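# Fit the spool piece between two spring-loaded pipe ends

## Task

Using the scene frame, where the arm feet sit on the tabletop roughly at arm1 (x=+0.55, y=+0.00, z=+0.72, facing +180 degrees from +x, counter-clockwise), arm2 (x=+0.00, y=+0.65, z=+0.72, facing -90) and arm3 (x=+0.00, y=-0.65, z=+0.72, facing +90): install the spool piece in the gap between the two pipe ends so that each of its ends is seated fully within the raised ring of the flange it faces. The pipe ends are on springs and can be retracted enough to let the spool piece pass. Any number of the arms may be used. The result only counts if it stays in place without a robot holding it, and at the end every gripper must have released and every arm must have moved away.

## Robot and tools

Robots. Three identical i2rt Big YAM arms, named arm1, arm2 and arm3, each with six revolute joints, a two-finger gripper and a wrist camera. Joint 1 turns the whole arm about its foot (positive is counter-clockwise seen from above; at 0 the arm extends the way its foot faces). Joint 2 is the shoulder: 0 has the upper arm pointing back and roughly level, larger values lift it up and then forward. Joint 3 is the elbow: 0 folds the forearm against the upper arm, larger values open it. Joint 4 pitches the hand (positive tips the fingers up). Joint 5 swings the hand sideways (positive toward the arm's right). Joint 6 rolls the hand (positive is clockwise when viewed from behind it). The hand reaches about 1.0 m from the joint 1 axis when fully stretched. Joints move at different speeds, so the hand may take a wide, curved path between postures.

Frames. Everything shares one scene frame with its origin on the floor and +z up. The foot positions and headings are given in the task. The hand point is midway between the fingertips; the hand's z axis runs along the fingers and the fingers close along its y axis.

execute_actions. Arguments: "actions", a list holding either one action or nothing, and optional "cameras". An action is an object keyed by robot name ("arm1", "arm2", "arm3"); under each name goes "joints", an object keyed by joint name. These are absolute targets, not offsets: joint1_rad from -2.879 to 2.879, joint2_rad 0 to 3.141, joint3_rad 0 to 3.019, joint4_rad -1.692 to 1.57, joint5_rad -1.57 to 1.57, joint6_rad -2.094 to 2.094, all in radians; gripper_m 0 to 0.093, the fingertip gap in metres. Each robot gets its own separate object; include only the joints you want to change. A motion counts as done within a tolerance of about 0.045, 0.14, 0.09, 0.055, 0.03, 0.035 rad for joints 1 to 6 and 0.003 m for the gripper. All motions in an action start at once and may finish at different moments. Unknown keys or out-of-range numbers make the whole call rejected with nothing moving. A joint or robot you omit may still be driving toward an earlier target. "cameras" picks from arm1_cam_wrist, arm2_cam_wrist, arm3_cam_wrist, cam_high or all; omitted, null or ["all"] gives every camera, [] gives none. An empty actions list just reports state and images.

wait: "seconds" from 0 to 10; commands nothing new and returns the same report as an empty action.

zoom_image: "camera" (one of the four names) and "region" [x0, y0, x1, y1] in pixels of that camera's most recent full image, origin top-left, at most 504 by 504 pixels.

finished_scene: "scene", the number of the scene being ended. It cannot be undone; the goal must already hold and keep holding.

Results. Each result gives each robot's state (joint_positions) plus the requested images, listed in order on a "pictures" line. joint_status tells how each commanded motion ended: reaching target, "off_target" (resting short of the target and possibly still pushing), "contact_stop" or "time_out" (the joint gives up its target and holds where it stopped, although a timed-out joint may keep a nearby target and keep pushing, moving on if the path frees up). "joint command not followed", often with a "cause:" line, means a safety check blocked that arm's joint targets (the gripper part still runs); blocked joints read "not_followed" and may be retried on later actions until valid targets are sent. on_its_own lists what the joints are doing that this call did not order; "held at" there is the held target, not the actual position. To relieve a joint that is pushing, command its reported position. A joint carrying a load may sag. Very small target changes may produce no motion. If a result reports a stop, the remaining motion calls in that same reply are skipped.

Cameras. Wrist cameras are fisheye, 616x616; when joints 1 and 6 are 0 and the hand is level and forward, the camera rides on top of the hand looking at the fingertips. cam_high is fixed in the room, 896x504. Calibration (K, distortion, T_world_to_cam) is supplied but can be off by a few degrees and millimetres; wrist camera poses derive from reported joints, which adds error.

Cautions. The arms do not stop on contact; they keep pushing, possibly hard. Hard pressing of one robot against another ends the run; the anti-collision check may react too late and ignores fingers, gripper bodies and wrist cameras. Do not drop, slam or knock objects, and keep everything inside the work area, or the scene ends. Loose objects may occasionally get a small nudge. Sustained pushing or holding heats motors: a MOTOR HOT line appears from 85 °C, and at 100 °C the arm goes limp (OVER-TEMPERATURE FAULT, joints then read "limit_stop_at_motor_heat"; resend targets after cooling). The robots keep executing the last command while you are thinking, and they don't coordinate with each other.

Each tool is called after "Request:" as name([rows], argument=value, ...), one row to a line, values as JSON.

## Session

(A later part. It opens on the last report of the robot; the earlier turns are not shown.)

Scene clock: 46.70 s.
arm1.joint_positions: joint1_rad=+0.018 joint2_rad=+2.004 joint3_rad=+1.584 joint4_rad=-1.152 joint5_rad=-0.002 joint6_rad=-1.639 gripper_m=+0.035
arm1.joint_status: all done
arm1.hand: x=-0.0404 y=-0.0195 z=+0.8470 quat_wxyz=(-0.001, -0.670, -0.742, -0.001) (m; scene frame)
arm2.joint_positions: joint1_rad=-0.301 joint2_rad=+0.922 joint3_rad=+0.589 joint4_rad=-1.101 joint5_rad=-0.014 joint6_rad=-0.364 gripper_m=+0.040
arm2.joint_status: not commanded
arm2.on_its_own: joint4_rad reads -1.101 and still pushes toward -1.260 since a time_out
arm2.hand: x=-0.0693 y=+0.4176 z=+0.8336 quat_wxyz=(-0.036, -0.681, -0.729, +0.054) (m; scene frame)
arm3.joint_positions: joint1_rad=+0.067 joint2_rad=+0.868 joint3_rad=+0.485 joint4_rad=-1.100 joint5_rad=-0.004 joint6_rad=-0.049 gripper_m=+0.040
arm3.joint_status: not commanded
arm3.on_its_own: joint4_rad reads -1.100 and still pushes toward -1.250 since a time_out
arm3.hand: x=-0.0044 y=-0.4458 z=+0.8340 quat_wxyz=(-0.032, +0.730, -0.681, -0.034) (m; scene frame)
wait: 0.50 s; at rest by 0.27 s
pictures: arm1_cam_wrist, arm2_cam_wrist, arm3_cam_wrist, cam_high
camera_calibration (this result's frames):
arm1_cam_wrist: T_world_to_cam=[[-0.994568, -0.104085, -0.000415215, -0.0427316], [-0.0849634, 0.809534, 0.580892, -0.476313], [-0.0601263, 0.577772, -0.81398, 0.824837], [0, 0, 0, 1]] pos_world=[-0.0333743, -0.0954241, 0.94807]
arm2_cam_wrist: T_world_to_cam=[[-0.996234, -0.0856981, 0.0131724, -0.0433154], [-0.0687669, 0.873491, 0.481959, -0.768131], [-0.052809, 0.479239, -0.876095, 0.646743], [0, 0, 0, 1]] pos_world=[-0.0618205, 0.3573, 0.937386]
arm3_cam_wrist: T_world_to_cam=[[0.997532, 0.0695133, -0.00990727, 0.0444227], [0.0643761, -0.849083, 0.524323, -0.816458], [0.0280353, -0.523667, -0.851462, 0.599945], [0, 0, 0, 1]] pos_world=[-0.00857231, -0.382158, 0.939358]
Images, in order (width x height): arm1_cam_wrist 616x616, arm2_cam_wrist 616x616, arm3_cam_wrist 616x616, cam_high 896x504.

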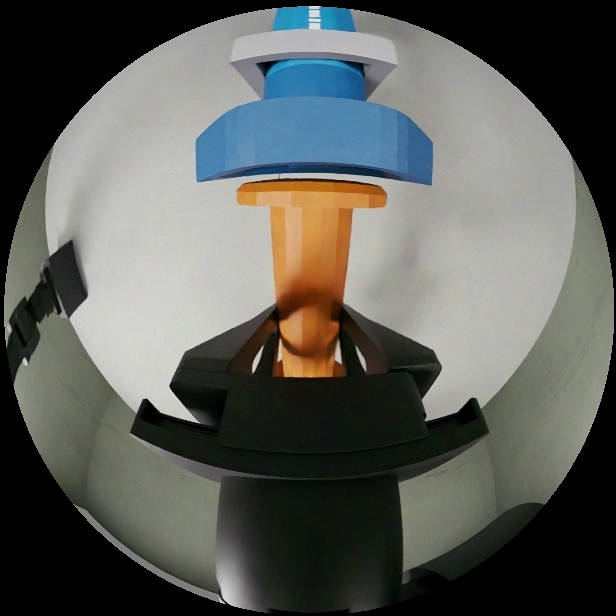

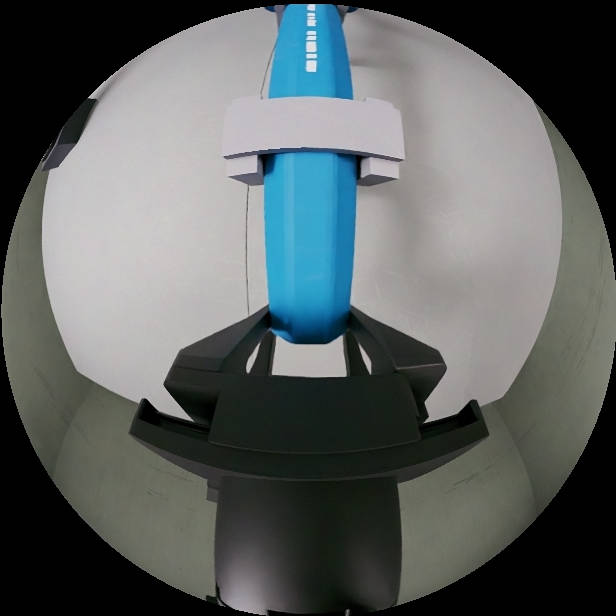

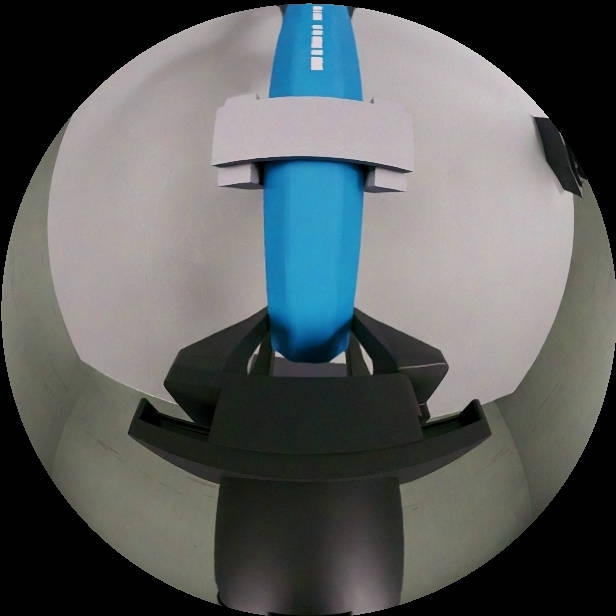

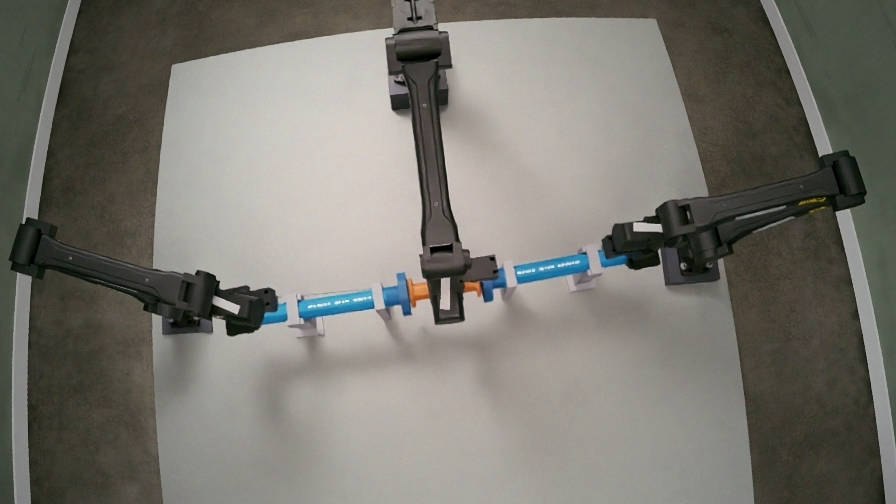

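Request:
execute_actions([
  {"arm1":{"joints":{"joint4_rad":-1.138}}},
], cameras=[])

Request:
wait(seconds=0.4)

Request:
zoom_image(camera="arm1_cam_wrist", region=[175, 100, 450, 265])

Request:
zoom_image(camera="cam_high", region=[385, 260, 445, 320])

Request:
zoom_image(camera="cam_high", region=[450, 255, 510, 315])

Scene clock: 47.80 s.
arm1.joint_positions: joint1_rad=+0.018 joint2_rad=+2.004 joint3_rad=+1.584 joint4_rad=-1.146 joint5_rad=-0.002 joint6_rad=-1.639 gripper_m=+0.035
arm1.joint_status: all done
arm1.hand: x=-0.0419 y=-0.0196 z=+0.8470 quat_wxyz=(+0.001, -0.670, -0.742, +0.001) (m; scene frame)
arm2.joint_positions: joint1_rad=-0.301 joint2_rad=+0.922 joint3_rad=+0.589 joint4_rad=-1.101 joint5_rad=-0.014 joint6_rad=-0.364 gripper_m=+0.040
arm2.joint_status: not commanded
arm2.on_its_own: joint4_rad reads -1.101 and still pushes toward -1.260 since a time_out
arm2.hand: x=-0.0693 y=+0.4176 z=+0.8336 quat_wxyz=(-0.036, -0.681, -0.729, +0.054) (m; scene frame)
arm3.joint_positions: joint1_rad=+0.067 joint2_rad=+0.868 joint3_rad=+0.485 joint4_rad=-1.100 joint5_rad=-0.004 joint6_rad=-0.049 gripper_m=+0.040
arm3.joint_status: not commanded
arm3.on_its_own: joint4_rad reads -1.100 and still pushes toward -1.250 since a time_out
arm3.hand: x=-0.0044 y=-0.4458 z=+0.8340 quat_wxyz=(-0.032, +0.730, -0.681, -0.034) (m; scene frame)
pictures: none
No camera images: the call's "cameras" was empty. Leave "cameras" out to get every camera's image.

Scene clock: 48.20 s.
arm1.joint_positions: joint1_rad=+0.018 joint2_rad=+2.004 joint3_rad=+1.584 joint4_rad=-1.146 joint5_rad=-0.002 joint6_rad=-1.639 gripper_m=+0.035
arm1.joint_status: all done
arm1.hand: x=-0.0419 y=-0.0196 z=+0.8470 quat_wxyz=(+0.001, -0.670, -0.742, +0.001) (m; scene frame)
arm2.joint_positions: joint1_rad=-0.301 joint2_rad=+0.922 joint3_rad=+0.589 joint4_rad=-1.101 joint5_rad=-0.014 joint6_rad=-0.364 gripper_m=+0.040
arm2.joint_status: not commanded
arm2.on_its_own: joint4_rad reads -1.101 and still pushes toward -1.260 since a time_out
arm2.hand: x=-0.0693 y=+0.4176 z=+0.8336 quat_wxyz=(-0.036, -0.681, -0.729, +0.054) (m; scene frame)
arm3.joint_positions: joint1_rad=+0.067 joint2_rad=+0.868 joint3_rad=+0.485 joint4_rad=-1.100 joint5_rad=-0.004 joint6_rad=-0.049 gripper_m=+0.040
arm3.joint_status: not commanded
arm3.on_its_own: joint4_rad reads -1.100 and still pushes toward -1.250 since a time_out
arm3.hand: x=-0.0044 y=-0.4458 z=+0.8340 quat_wxyz=(-0.032, +0.730, -0.681, -0.034) (m; scene frame)
wait: 0.40 s; at rest by 0.27 s
pictures: arm1_cam_wrist, arm2_cam_wrist, arm3_cam_wrist, cam_high
camera_calibration (this result's frames):
arm1_cam_wrist: T_world_to_cam=[[-0.994551, -0.104095, 0.00567292, -0.0493846], [-0.0814266, 0.809651, 0.581236, -0.476539], [-0.0650965, 0.577607, -0.813715, 0.824337], [0, 0, 0, 1]] pos_world=[-0.034257, -0.0954533, 0.948038]
arm2_cam_wrist: T_world_to_cam=[[-0.996234, -0.0856981, 0.0131724, -0.0433154], [-0.0687669, 0.873491, 0.481959, -0.768131], [-0.052809, 0.479239, -0.876095, 0.646743], [0, 0, 0, 1]] pos_world=[-0.0618205, 0.3573, 0.937386]
arm3_cam_wrist: T_world_to_cam=[[0.997532, 0.0695133, -0.00990727, 0.0444227], [0.0643761, -0.849083, 0.524323, -0.816458], [0.0280353, -0.523667, -0.851462, 0.599945], [0, 0, 0, 1]] pos_world=[-0.00857231, -0.382158, 0.939358]
Images, in order (width x height): arm1_cam_wrist 616x616, arm2_cam_wrist 616x616, arm3_cam_wrist 616x616, cam_high 896x504.

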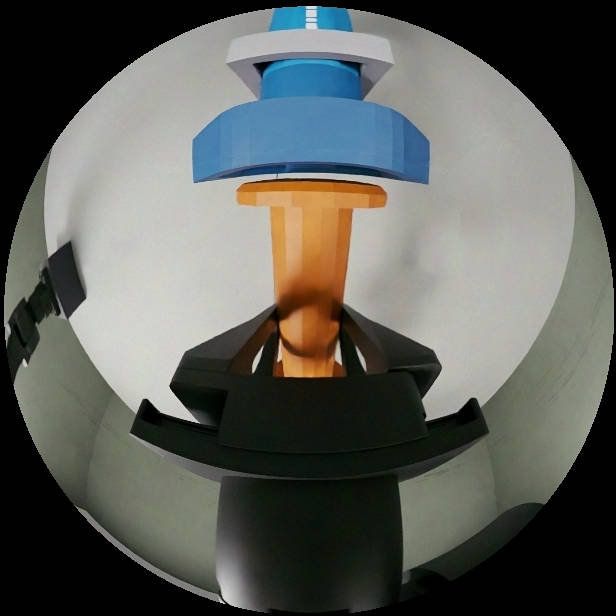

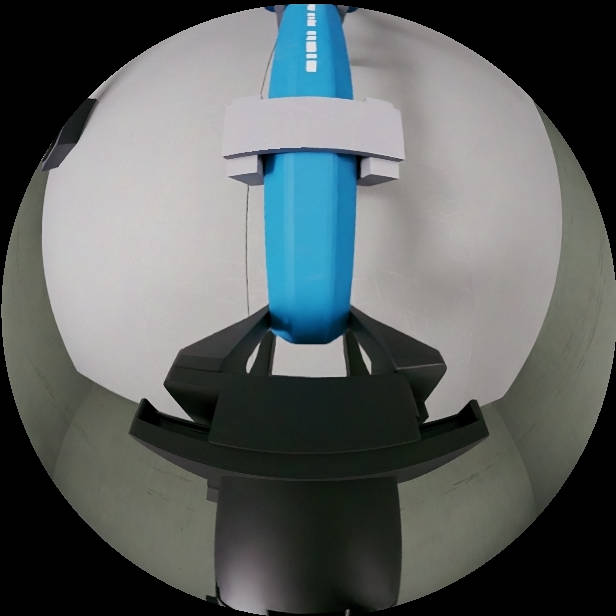

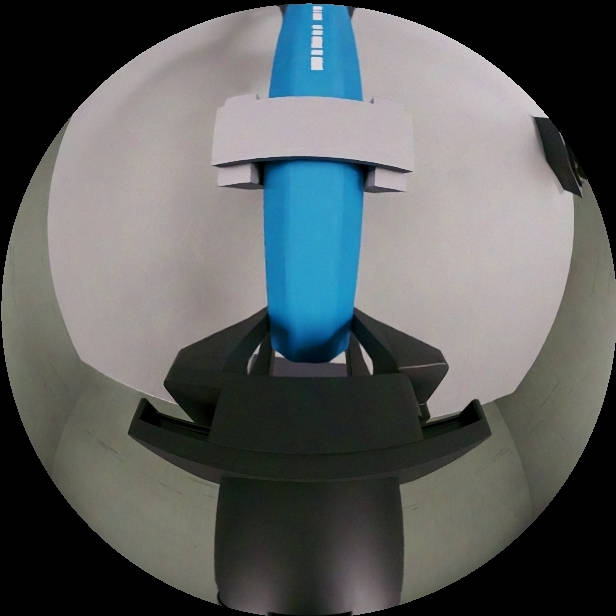

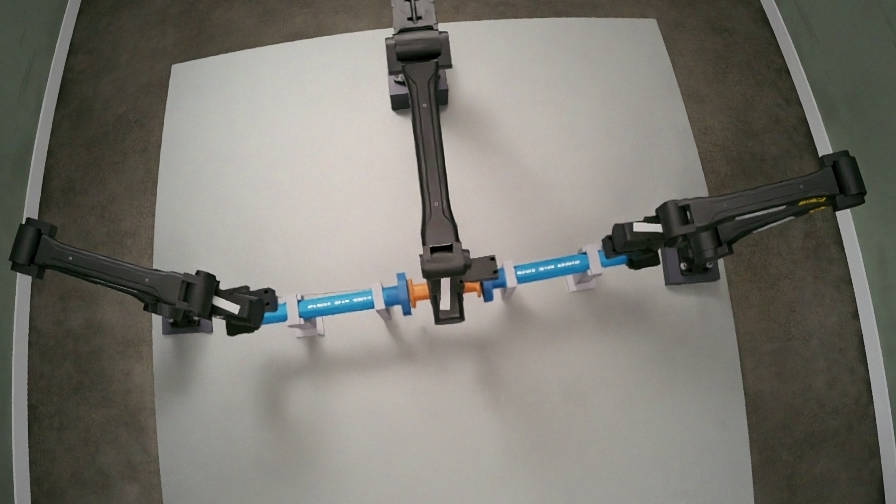

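Region (175, 100, 450, 265) of arm1_cam_wrist's 616x616 image, scaled by 1.833, with more detail than that image has; it fills the top 302 rows of this view, and the rest is white.

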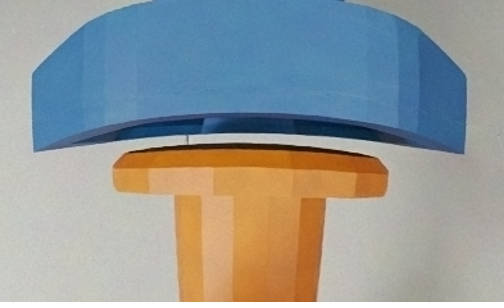

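Region (385, 260, 445, 320) of cam_high's 896x504 image, scaled by 8.400, with more detail than that image has.

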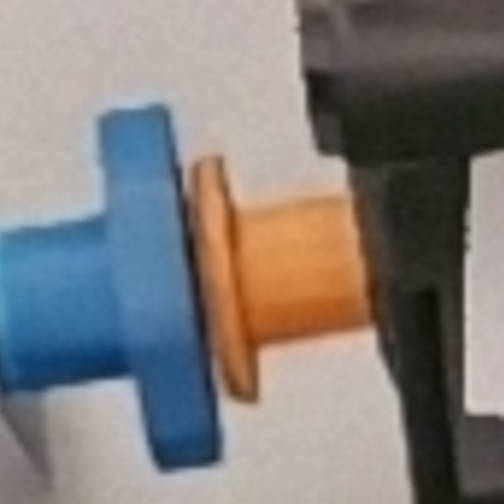

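Region (450, 255, 510, 315) of cam_high's 896x504 image, scaled by 8.400, with more detail than that image has.

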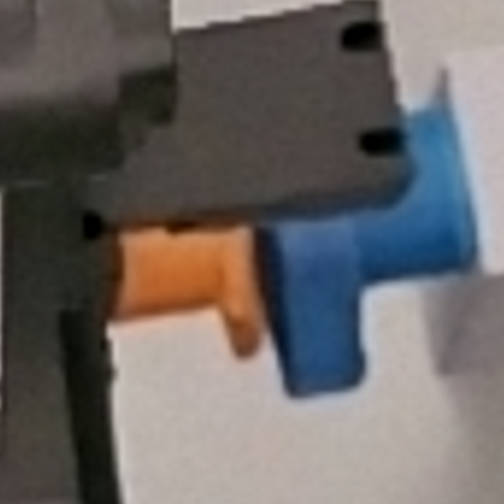

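Request:
execute_actions([
  {"arm2":{"joints":{"joint1_rad":-0.27,"joint2_rad":1.075,"joint3_rad":0.69,"joint4_rad":-1.148,"joint6_rad":-0.33}},"arm3":{"joints":{"joint1_rad":0.067,"joint2_rad":1.052,"joint3_rad":0.593,"joint4_rad":-1.131}}},
], cameras=[])

Request:
wait(seconds=0.4)

Request:
zoom_image(camera="arm1_cam_wrist", region=[175, 100, 450, 265])

Request:
zoom_image(camera="cam_high", region=[380, 240, 530, 330])

Scene clock: 49.43 s.
arm1.joint_positions: joint1_rad=+0.019 joint2_rad=+2.003 joint3_rad=+1.584 joint4_rad=-1.147 joint5_rad=-0.005 joint6_rad=-1.637 gripper_m=+0.035
arm1.joint_status: not commanded
arm1.hand: x=-0.0419 y=-0.0209 z=+0.8474 quat_wxyz=(+0.000, -0.671, -0.742, +0.002) (m; scene frame)
arm2.joint_positions: joint1_rad=-0.284 joint2_rad=+1.032 joint3_rad=+0.655 joint4_rad=-1.164 joint5_rad=-0.001 joint6_rad=-0.345 gripper_m=+0.040
arm2.joint_status: all done
arm2.hand: x=-0.0695 y=+0.4105 z=+0.8329 quat_wxyz=(-0.007, -0.684, -0.730, +0.009) (m; scene frame)
arm3.joint_positions: joint1_rad=+0.067 joint2_rad=+1.018 joint3_rad=+0.566 joint4_rad=-1.155 joint5_rad=-0.005 joint6_rad=-0.046 gripper_m=+0.039
arm3.joint_status: all done
arm3.hand: x=-0.0046 y=-0.4352 z=+0.8342 quat_wxyz=(+0.013, +0.730, -0.683, +0.009) (m; scene frame)
pictures: none
No camera images: the call's "cameras" was empty. Leave "cameras" out to get every camera's image.

Scene clock: 49.83 s.
arm1.joint_positions: joint1_rad=+0.019 joint2_rad=+2.003 joint3_rad=+1.584 joint4_rad=-1.147 joint5_rad=-0.005 joint6_rad=-1.637 gripper_m=+0.035
arm1.joint_status: not commanded
arm1.hand: x=-0.0419 y=-0.0209 z=+0.8474 quat_wxyz=(+0.000, -0.671, -0.742, +0.002) (m; scene frame)
arm2.joint_positions: joint1_rad=-0.284 joint2_rad=+1.032 joint3_rad=+0.655 joint4_rad=-1.164 joint5_rad=-0.001 joint6_rad=-0.345 gripper_m=+0.040
arm2.joint_status: all done
arm2.hand: x=-0.0695 y=+0.4105 z=+0.8329 quat_wxyz=(-0.007, -0.684, -0.730, +0.009) (m; scene frame)
arm3.joint_positions: joint1_rad=+0.067 joint2_rad=+1.018 joint3_rad=+0.566 joint4_rad=-1.155 joint5_rad=-0.005 joint6_rad=-0.046 gripper_m=+0.039
arm3.joint_status: all done
arm3.hand: x=-0.0046 y=-0.4352 z=+0.8342 quat_wxyz=(+0.013, +0.730, -0.683, +0.009) (m; scene frame)
wait: 0.40 s; at rest by 0.27 s
pictures: arm1_cam_wrist, arm2_cam_wrist, arm3_cam_wrist, cam_high
camera_calibration (this result's frames):
arm1_cam_wrist: T_world_to_cam=[[-0.994628, -0.103327, 0.00623456, -0.0499188], [-0.0806492, 0.811273, 0.579079, -0.473788], [-0.0648923, 0.575465, -0.815248, 0.826744], [0, 0, 0, 1]] pos_world=[-0.034212, -0.0965485, 0.948673]
arm2_cam_wrist: T_world_to_cam=[[-0.996486, -0.0824087, -0.0150065, -0.0220121], [-0.0762482, 0.818232, 0.56981, -0.812666], [-0.0346785, 0.568952, -0.82164, 0.568526], [0, 0, 0, 1]] pos_world=[-0.0641835, 0.339671, 0.929858]
arm3_cam_wrist: T_world_to_cam=[[0.997735, 0.0652609, -0.0162901, 0.0474395], [0.0610706, -0.777407, 0.626027, -0.861199], [0.028191, -0.625604, -0.779632, 0.501399], [0, 0, 0, 1]] pos_world=[-0.00887306, -0.358921, 0.930813]
Images, in order (width x height): arm1_cam_wrist 616x616, arm2_cam_wrist 616x616, arm3_cam_wrist 616x616, cam_high 896x504.

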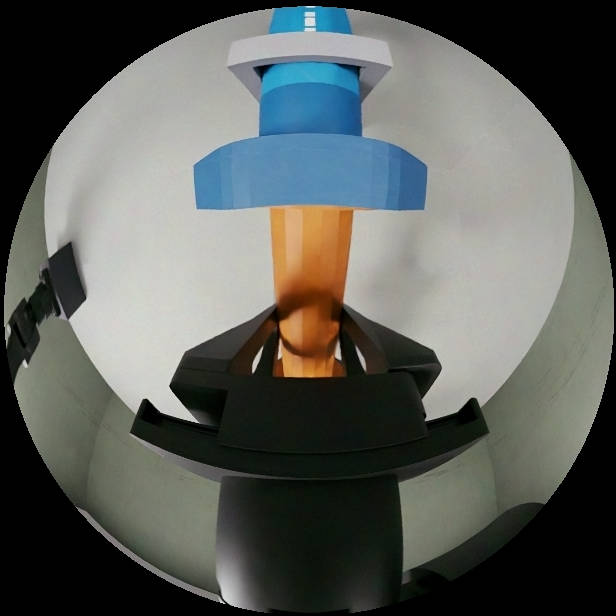

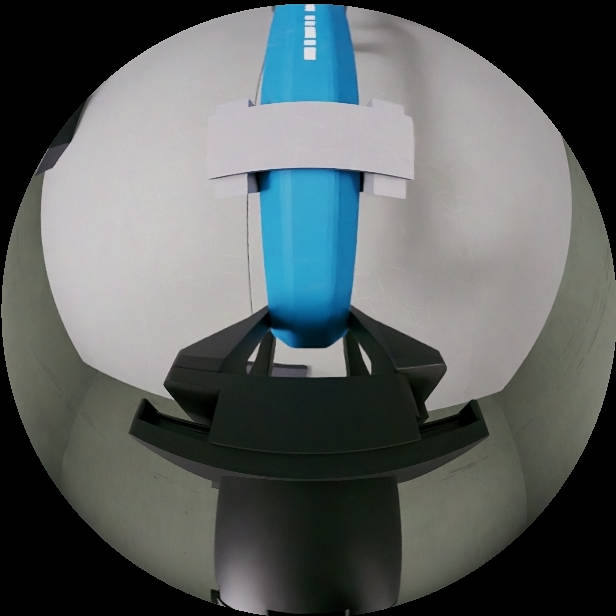

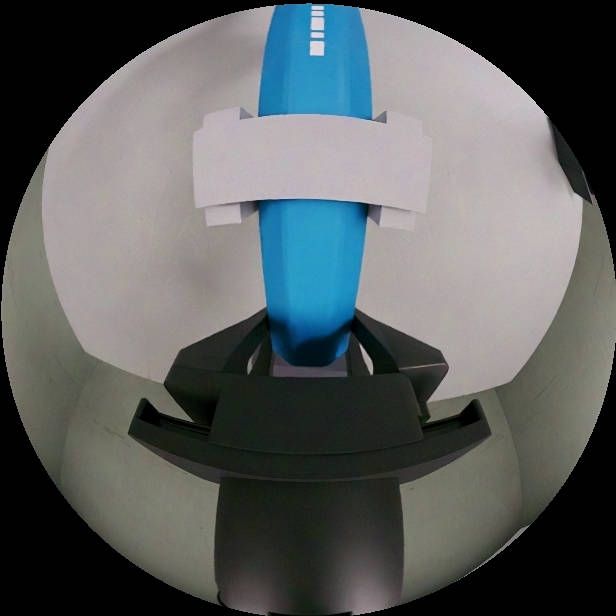

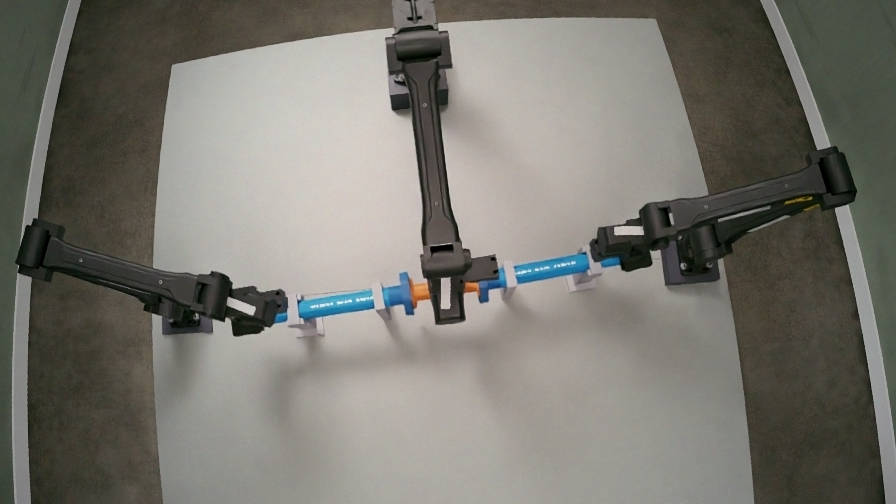

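Region (175, 100, 450, 265) of arm1_cam_wrist's 616x616 image, scaled by 1.833, with more detail than that image has; it fills the top 302 rows of this view, and the rest is white.

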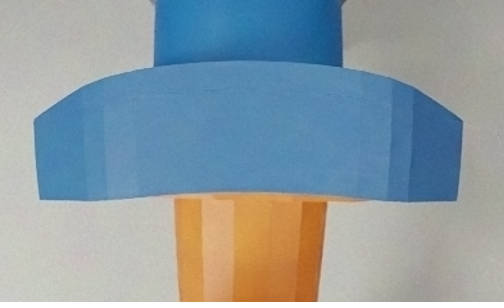

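Region (380, 240, 530, 330) of cam_high's 896x504 image, scaled by 3.360, with more detail than that image has; it fills the top 302 rows of this view, and the rest is white.

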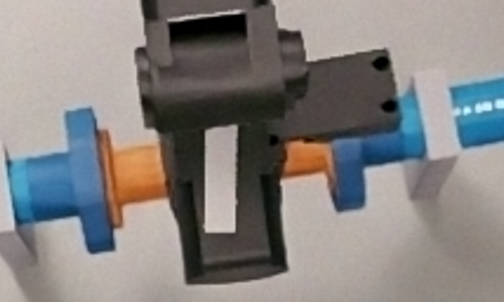

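Request:
zoom_image(camera="cam_high", region=[385, 260, 445, 320])

Request:
zoom_image(camera="cam_high", region=[450, 255, 510, 315])

Region (385, 260, 445, 320) of cam_high's 896x504 image, scaled by 8.400, with more detail than that image has.

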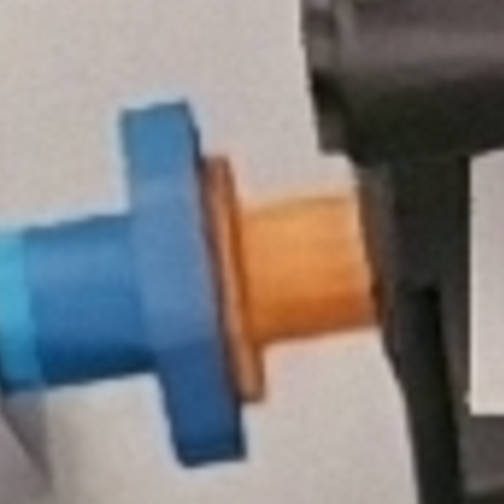

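Region (450, 255, 510, 315) of cam_high's 896x504 image, scaled by 8.400, with more detail than that image has.

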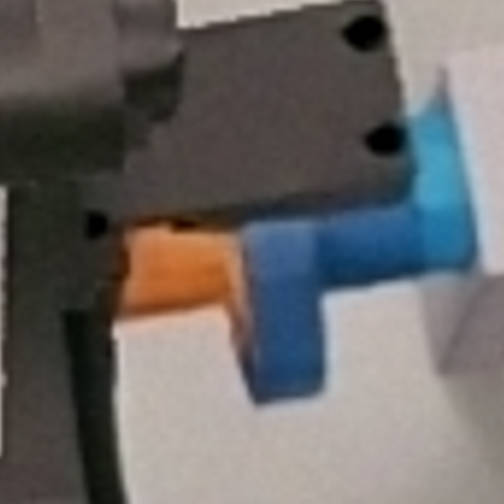

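Request:
execute_actions([
  {"arm2":{"joints":{"gripper_m":0.06}}},
], cameras=["cam_high"])

Request:
zoom_image(camera="cam_high", region=[385, 260, 445, 320])

Scene clock: 52.37 s.
arm1.joint_positions: joint1_rad=+0.019 joint2_rad=+2.003 joint3_rad=+1.584 joint4_rad=-1.147 joint5_rad=-0.005 joint6_rad=-1.637 gripper_m=+0.035
arm1.joint_status: not commanded
arm1.hand: x=-0.0419 y=-0.0209 z=+0.8474 quat_wxyz=(+0.000, -0.671, -0.742, +0.002) (m; scene frame)
arm2.joint_positions: joint1_rad=-0.284 joint2_rad=+1.067 joint3_rad=+0.655 joint4_rad=-1.161 joint5_rad=-0.001 joint6_rad=-0.338 gripper_m=+0.060
arm2.joint_status: all done
arm2.hand: x=-0.0694 y=+0.4110 z=+0.8251 quat_wxyz=(+0.000, -0.686, -0.727, -0.005) (m; scene frame)
arm3.joint_positions: joint1_rad=+0.067 joint2_rad=+1.018 joint3_rad=+0.566 joint4_rad=-1.155 joint5_rad=-0.005 joint6_rad=-0.046 gripper_m=+0.039
arm3.joint_status: not commanded
arm3.hand: x=-0.0046 y=-0.4352 z=+0.8342 quat_wxyz=(+0.013, +0.730, -0.683, +0.009) (m; scene frame)
pictures: cam_high
Images, in order (width x height): cam_high 896x504.

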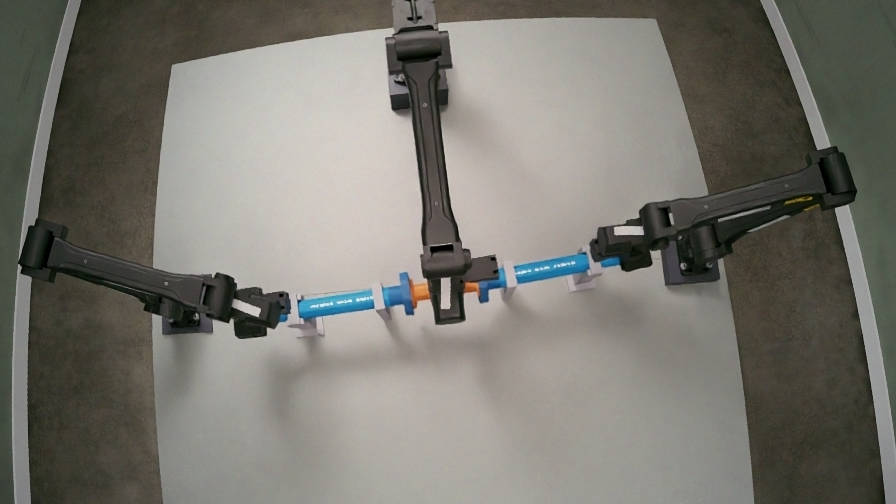

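Region (385, 260, 445, 320) of cam_high's 896x504 image, scaled by 8.400, with more detail than that image has.

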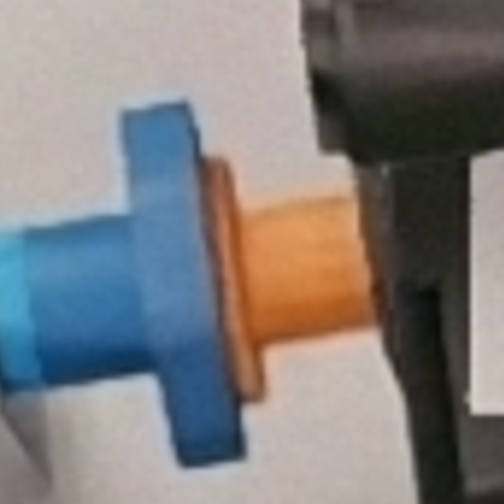

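Request:
execute_actions(actions=[])

Scene clock: 53.47 s.
arm1.joint_positions: joint1_rad=+0.019 joint2_rad=+2.003 joint3_rad=+1.584 joint4_rad=-1.147 joint5_rad=-0.005 joint6_rad=-1.637 gripper_m=+0.035
arm1.joint_status: not commanded
arm1.hand: x=-0.0419 y=-0.0209 z=+0.8474 quat_wxyz=(+0.000, -0.671, -0.742, +0.002) (m; scene frame)
arm2.joint_positions: joint1_rad=-0.284 joint2_rad=+1.067 joint3_rad=+0.655 joint4_rad=-1.161 joint5_rad=-0.001 joint6_rad=-0.338 gripper_m=+0.060
arm2.joint_status: all done
arm2.hand: x=-0.0694 y=+0.4110 z=+0.8251 quat_wxyz=(+0.000, -0.686, -0.727, -0.005) (m; scene frame)
arm3.joint_positions: joint1_rad=+0.067 joint2_rad=+1.018 joint3_rad=+0.566 joint4_rad=-1.155 joint5_rad=-0.005 joint6_rad=-0.046 gripper_m=+0.039
arm3.joint_status: not commanded
arm3.hand: x=-0.0046 y=-0.4352 z=+0.8342 quat_wxyz=(+0.013, +0.730, -0.683, +0.009) (m; scene frame)
pictures: arm1_cam_wrist, arm2_cam_wrist, arm3_cam_wrist, cam_high
camera_calibration (this result's frames):
arm1_cam_wrist: T_world_to_cam=[[-0.994628, -0.103327, 0.00623456, -0.0499188], [-0.0806492, 0.811273, 0.579079, -0.473788], [-0.0648923, 0.575465, -0.815248, 0.826744], [0, 0, 0, 1]] pos_world=[-0.034212, -0.0965485, 0.948673]
arm2_cam_wrist: T_world_to_cam=[[-0.996836, -0.0750618, -0.0261655, -0.015777], [-0.0759037, 0.801026, 0.593798, -0.821277], [-0.0236123, 0.593905, -0.804189, 0.538028], [0, 0, 0, 1]] pos_world=[-0.0653609, 0.337142, 0.919936]
arm3_cam_wrist: T_world_to_cam=[[0.997735, 0.0652609, -0.0162901, 0.0474395], [0.0610706, -0.777407, 0.626027, -0.861199], [0.028191, -0.625604, -0.779632, 0.501399], [0, 0, 0, 1]] pos_world=[-0.00887306, -0.358921, 0.930813]
Images, in order (width x height): arm1_cam_wrist 616x616, arm2_cam_wrist 616x616, arm3_cam_wrist 616x616, cam_high 896x504.

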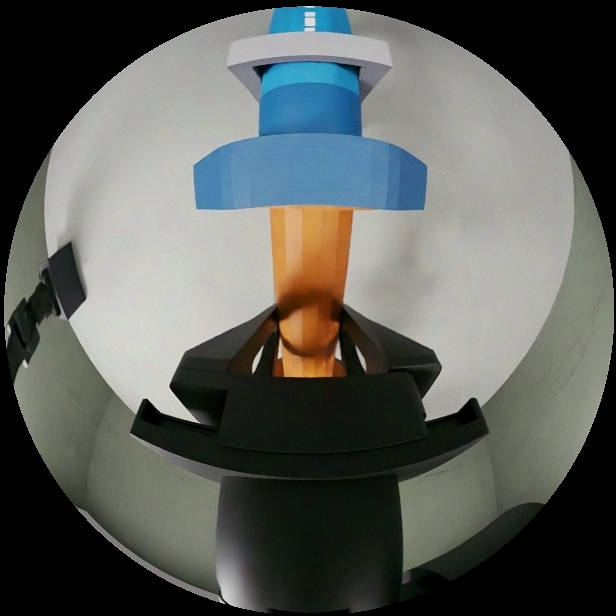

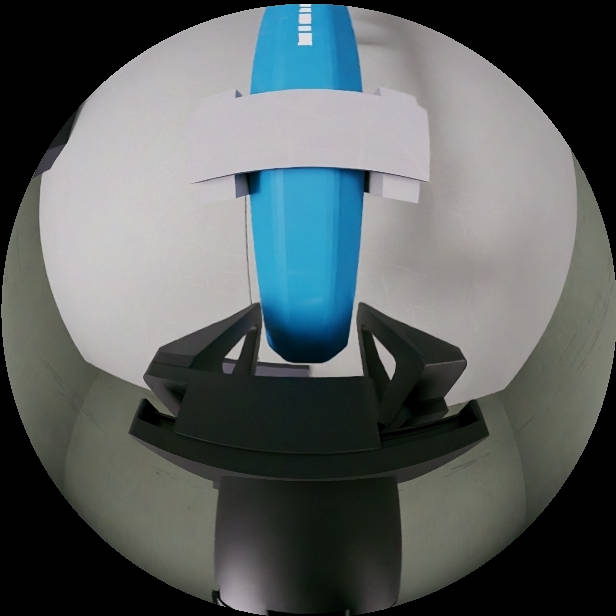

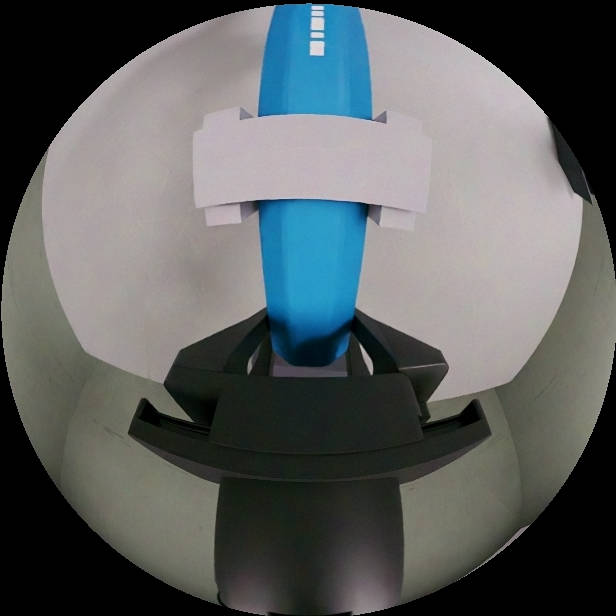

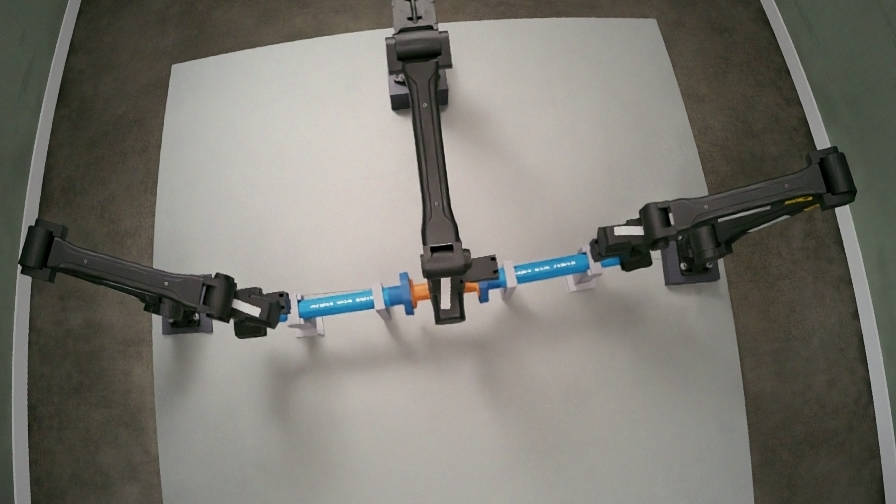

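Request:
zoom_image(camera="cam_high", region=[380, 250, 520, 330])

Request:
zoom_image(camera="arm1_cam_wrist", region=[175, 100, 450, 265])

Region (380, 250, 520, 330) of cam_high's 896x504 image, scaled by 3.600, with more detail than that image has; it fills the top 288 rows of this view, and the rest is white.

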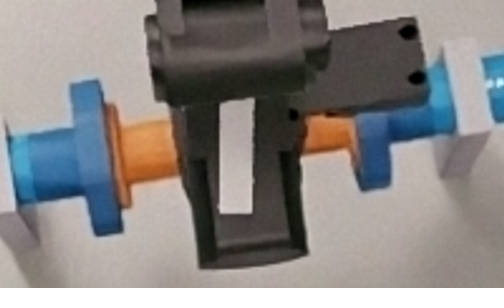

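Region (175, 100, 450, 265) of arm1_cam_wrist's 616x616 image, scaled by 1.833, with more detail than that image has; it fills the top 302 rows of this view, and the rest is white.

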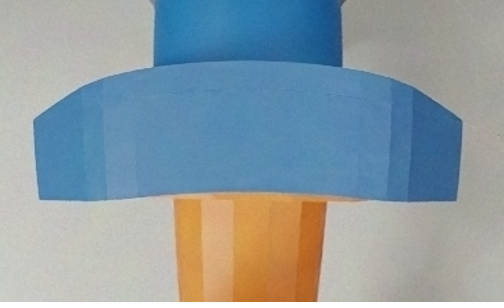

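Request:
execute_actions([
  {"arm1":{"joints":{"joint5_rad":-0.022,"joint1_rad":0.008}}},
], cameras=["cam_high","arm1_cam_wrist"])

Request:
zoom_image(camera="cam_high", region=[380, 250, 520, 330])

Scene clock: 54.97 s.
arm1.joint_positions: joint1_rad=+0.015 joint2_rad=+2.003 joint3_rad=+1.584 joint4_rad=-1.147 joint5_rad=-0.019 joint6_rad=-1.639 gripper_m=+0.035
arm1.joint_status: all done
arm1.hand: x=-0.0419 y=-0.0208 z=+0.8475 quat_wxyz=(-0.005, -0.671, -0.741, +0.007) (m; scene frame)
arm2.joint_positions: joint1_rad=-0.284 joint2_rad=+1.067 joint3_rad=+0.655 joint4_rad=-1.161 joint5_rad=-0.001 joint6_rad=-0.338 gripper_m=+0.060
arm2.joint_status: not commanded
arm2.hand: x=-0.0694 y=+0.4110 z=+0.8251 quat_wxyz=(+0.000, -0.686, -0.727, -0.005) (m; scene frame)
arm3.joint_positions: joint1_rad=+0.067 joint2_rad=+1.018 joint3_rad=+0.566 joint4_rad=-1.155 joint5_rad=-0.005 joint6_rad=-0.046 gripper_m=+0.039
arm3.joint_status: not commanded
arm3.hand: x=-0.0046 y=-0.4352 z=+0.8342 quat_wxyz=(+0.013, +0.730, -0.683, +0.009) (m; scene frame)
pictures: arm1_cam_wrist, cam_high
camera_calibration (this result's frames):
arm1_cam_wrist: T_world_to_cam=[[-0.994861, -0.100989, 0.00730459, -0.0507834], [-0.0790726, 0.819965, 0.566926, -0.463386], [-0.0632427, 0.563435, -0.823736, 0.833693], [0, 0, 0, 1]] pos_world=[-0.0344385, -0.0948998, 0.94982]
Images, in order (width x height): arm1_cam_wrist 616x616, cam_high 896x504.

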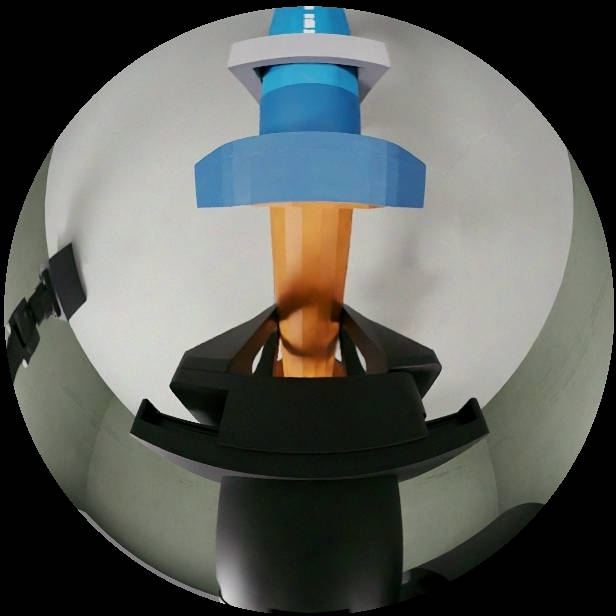

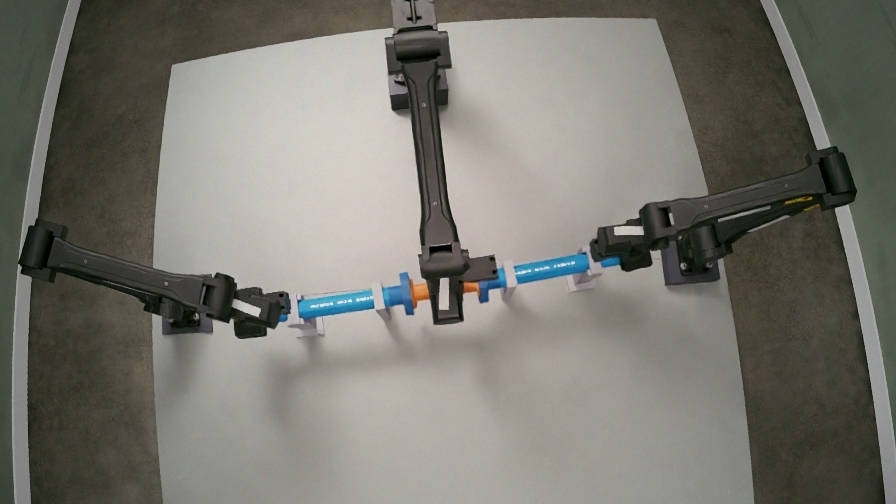

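Region (380, 250, 520, 330) of cam_high's 896x504 image, scaled by 3.600, with more detail than that image has; it fills the top 288 rows of this view, and the rest is white.

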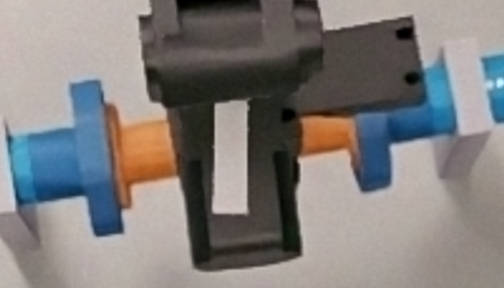

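Request:
execute_actions([
  {"arm1":{"joints":{"joint5_rad":0.014,"joint1_rad":0.020}}},
], cameras=["cam_high","arm1_cam_wrist"])

Request:
zoom_image(camera="cam_high", region=[380, 250, 520, 330])

Scene clock: 55.77 s.
arm1.joint_positions: joint1_rad=+0.020 joint2_rad=+2.003 joint3_rad=+1.584 joint4_rad=-1.147 joint5_rad=+0.000 joint6_rad=-1.637 gripper_m=+0.035
arm1.joint_status: all done
arm1.hand: x=-0.0419 y=-0.0204 z=+0.8474 quat_wxyz=(+0.001, -0.670, -0.742, +0.000) (m; scene frame)
arm2.joint_positions: joint1_rad=-0.284 joint2_rad=+1.067 joint3_rad=+0.655 joint4_rad=-1.161 joint5_rad=-0.001 joint6_rad=-0.338 gripper_m=+0.060
arm2.joint_status: not commanded
arm2.hand: x=-0.0694 y=+0.4110 z=+0.8251 quat_wxyz=(+0.000, -0.686, -0.727, -0.005) (m; scene frame)
arm3.joint_positions: joint1_rad=+0.067 joint2_rad=+1.018 joint3_rad=+0.566 joint4_rad=-1.155 joint5_rad=-0.005 joint6_rad=-0.046 gripper_m=+0.039
arm3.joint_status: not commanded
arm3.hand: x=-0.0046 y=-0.4352 z=+0.8342 quat_wxyz=(+0.013, +0.730, -0.683, +0.009) (m; scene frame)
pictures: arm1_cam_wrist, cam_high
camera_calibration (this result's frames):
arm1_cam_wrist: T_world_to_cam=[[-0.994549, -0.104101, 0.00591841, -0.0496249], [-0.0811648, 0.808554, 0.582797, -0.477472], [-0.0654553, 0.57914, -0.812596, 0.824224], [0, 0, 0, 1]] pos_world=[-0.0341586, -0.0964446, 0.948324]
Images, in order (width x height): arm1_cam_wrist 616x616, cam_high 896x504.

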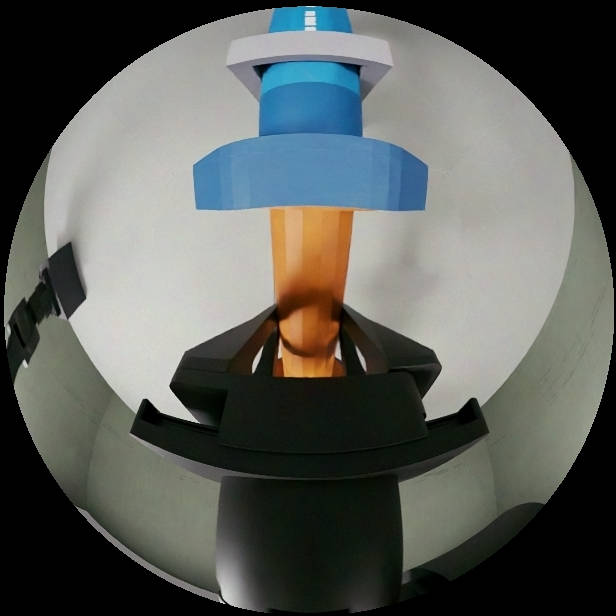

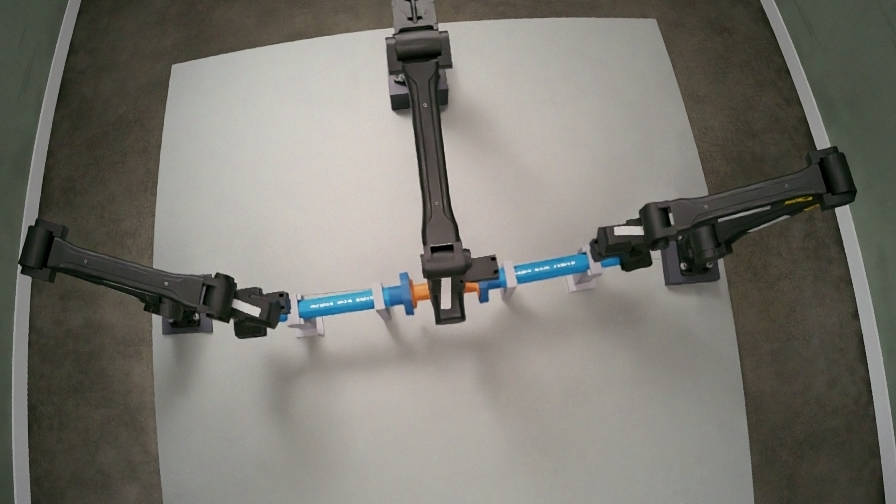

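Region (380, 250, 520, 330) of cam_high's 896x504 image, scaled by 3.600, with more detail than that image has; it fills the top 288 rows of this view, and the rest is white.

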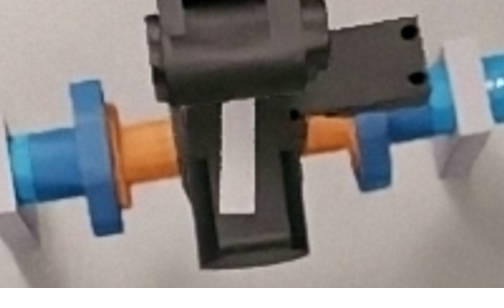

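Request:
execute_actions([
  {"arm1":{"joints":{"joint5_rad":0.032,"joint1_rad":0.030}}},
], cameras=["cam_high","arm1_cam_wrist"])

Request:
zoom_image(camera="cam_high", region=[380, 250, 520, 330])

Scene clock: 57.13 s.
arm1.joint_positions: joint1_rad=+0.026 joint2_rad=+2.003 joint3_rad=+1.584 joint4_rad=-1.146 joint5_rad=+0.019 joint6_rad=-1.631 gripper_m=+0.035
arm1.joint_status: all done
arm1.hand: x=-0.0420 y=-0.0205 z=+0.8474 quat_wxyz=(+0.008, -0.670, -0.742, -0.006) (m; scene frame)
arm2.joint_positions: joint1_rad=-0.284 joint2_rad=+1.067 joint3_rad=+0.655 joint4_rad=-1.161 joint5_rad=-0.001 joint6_rad=-0.338 gripper_m=+0.060
arm2.joint_status: not commanded
arm2.hand: x=-0.0694 y=+0.4110 z=+0.8251 quat_wxyz=(+0.000, -0.686, -0.727, -0.005) (m; scene frame)
arm3.joint_positions: joint1_rad=+0.067 joint2_rad=+1.018 joint3_rad=+0.566 joint4_rad=-1.155 joint5_rad=-0.005 joint6_rad=-0.046 gripper_m=+0.039
arm3.joint_status: not commanded
arm3.hand: x=-0.0046 y=-0.4352 z=+0.8342 quat_wxyz=(+0.013, +0.730, -0.683, +0.009) (m; scene frame)
pictures: arm1_cam_wrist, cam_high
camera_calibration (this result's frames):
arm1_cam_wrist: T_world_to_cam=[[-0.994588, -0.103772, 0.00512145, -0.0490615], [-0.0801397, 0.797589, 0.597854, -0.490294], [-0.0661256, 0.594208, -0.801589, 0.815299], [0, 0, 0, 1]] pos_world=[-0.0341759, -0.0984944, 0.94691]
Images, in order (width x height): arm1_cam_wrist 616x616, cam_high 896x504.

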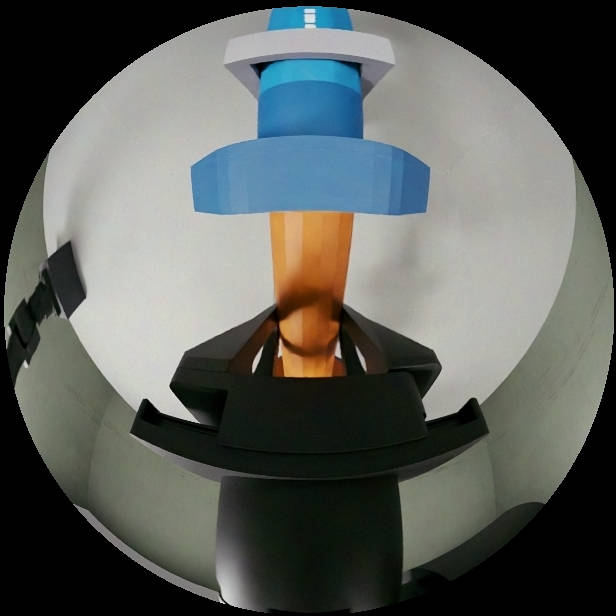

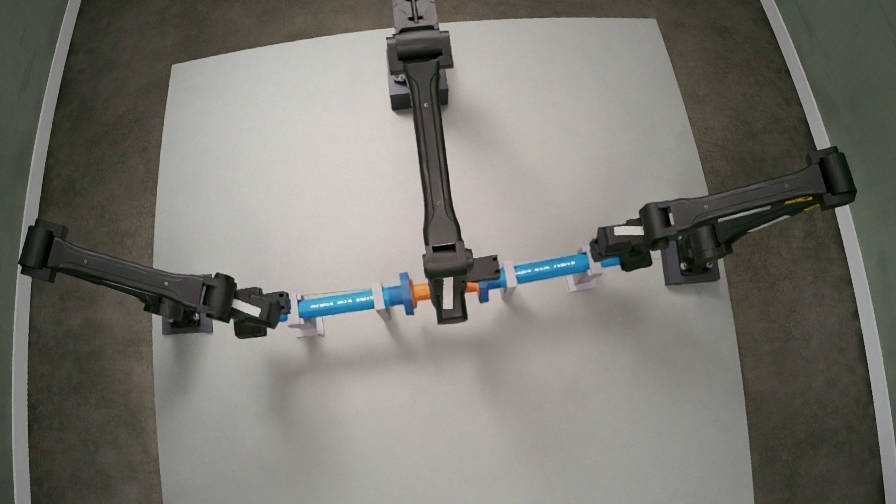

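Region (380, 250, 520, 330) of cam_high's 896x504 image, scaled by 3.600, with more detail than that image has; it fills the top 288 rows of this view, and the rest is white.

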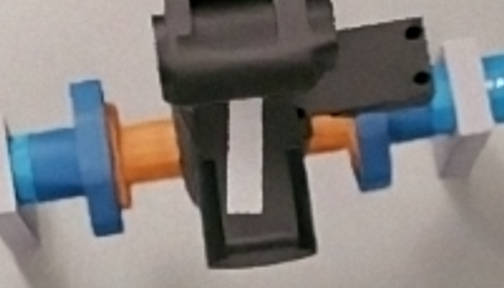

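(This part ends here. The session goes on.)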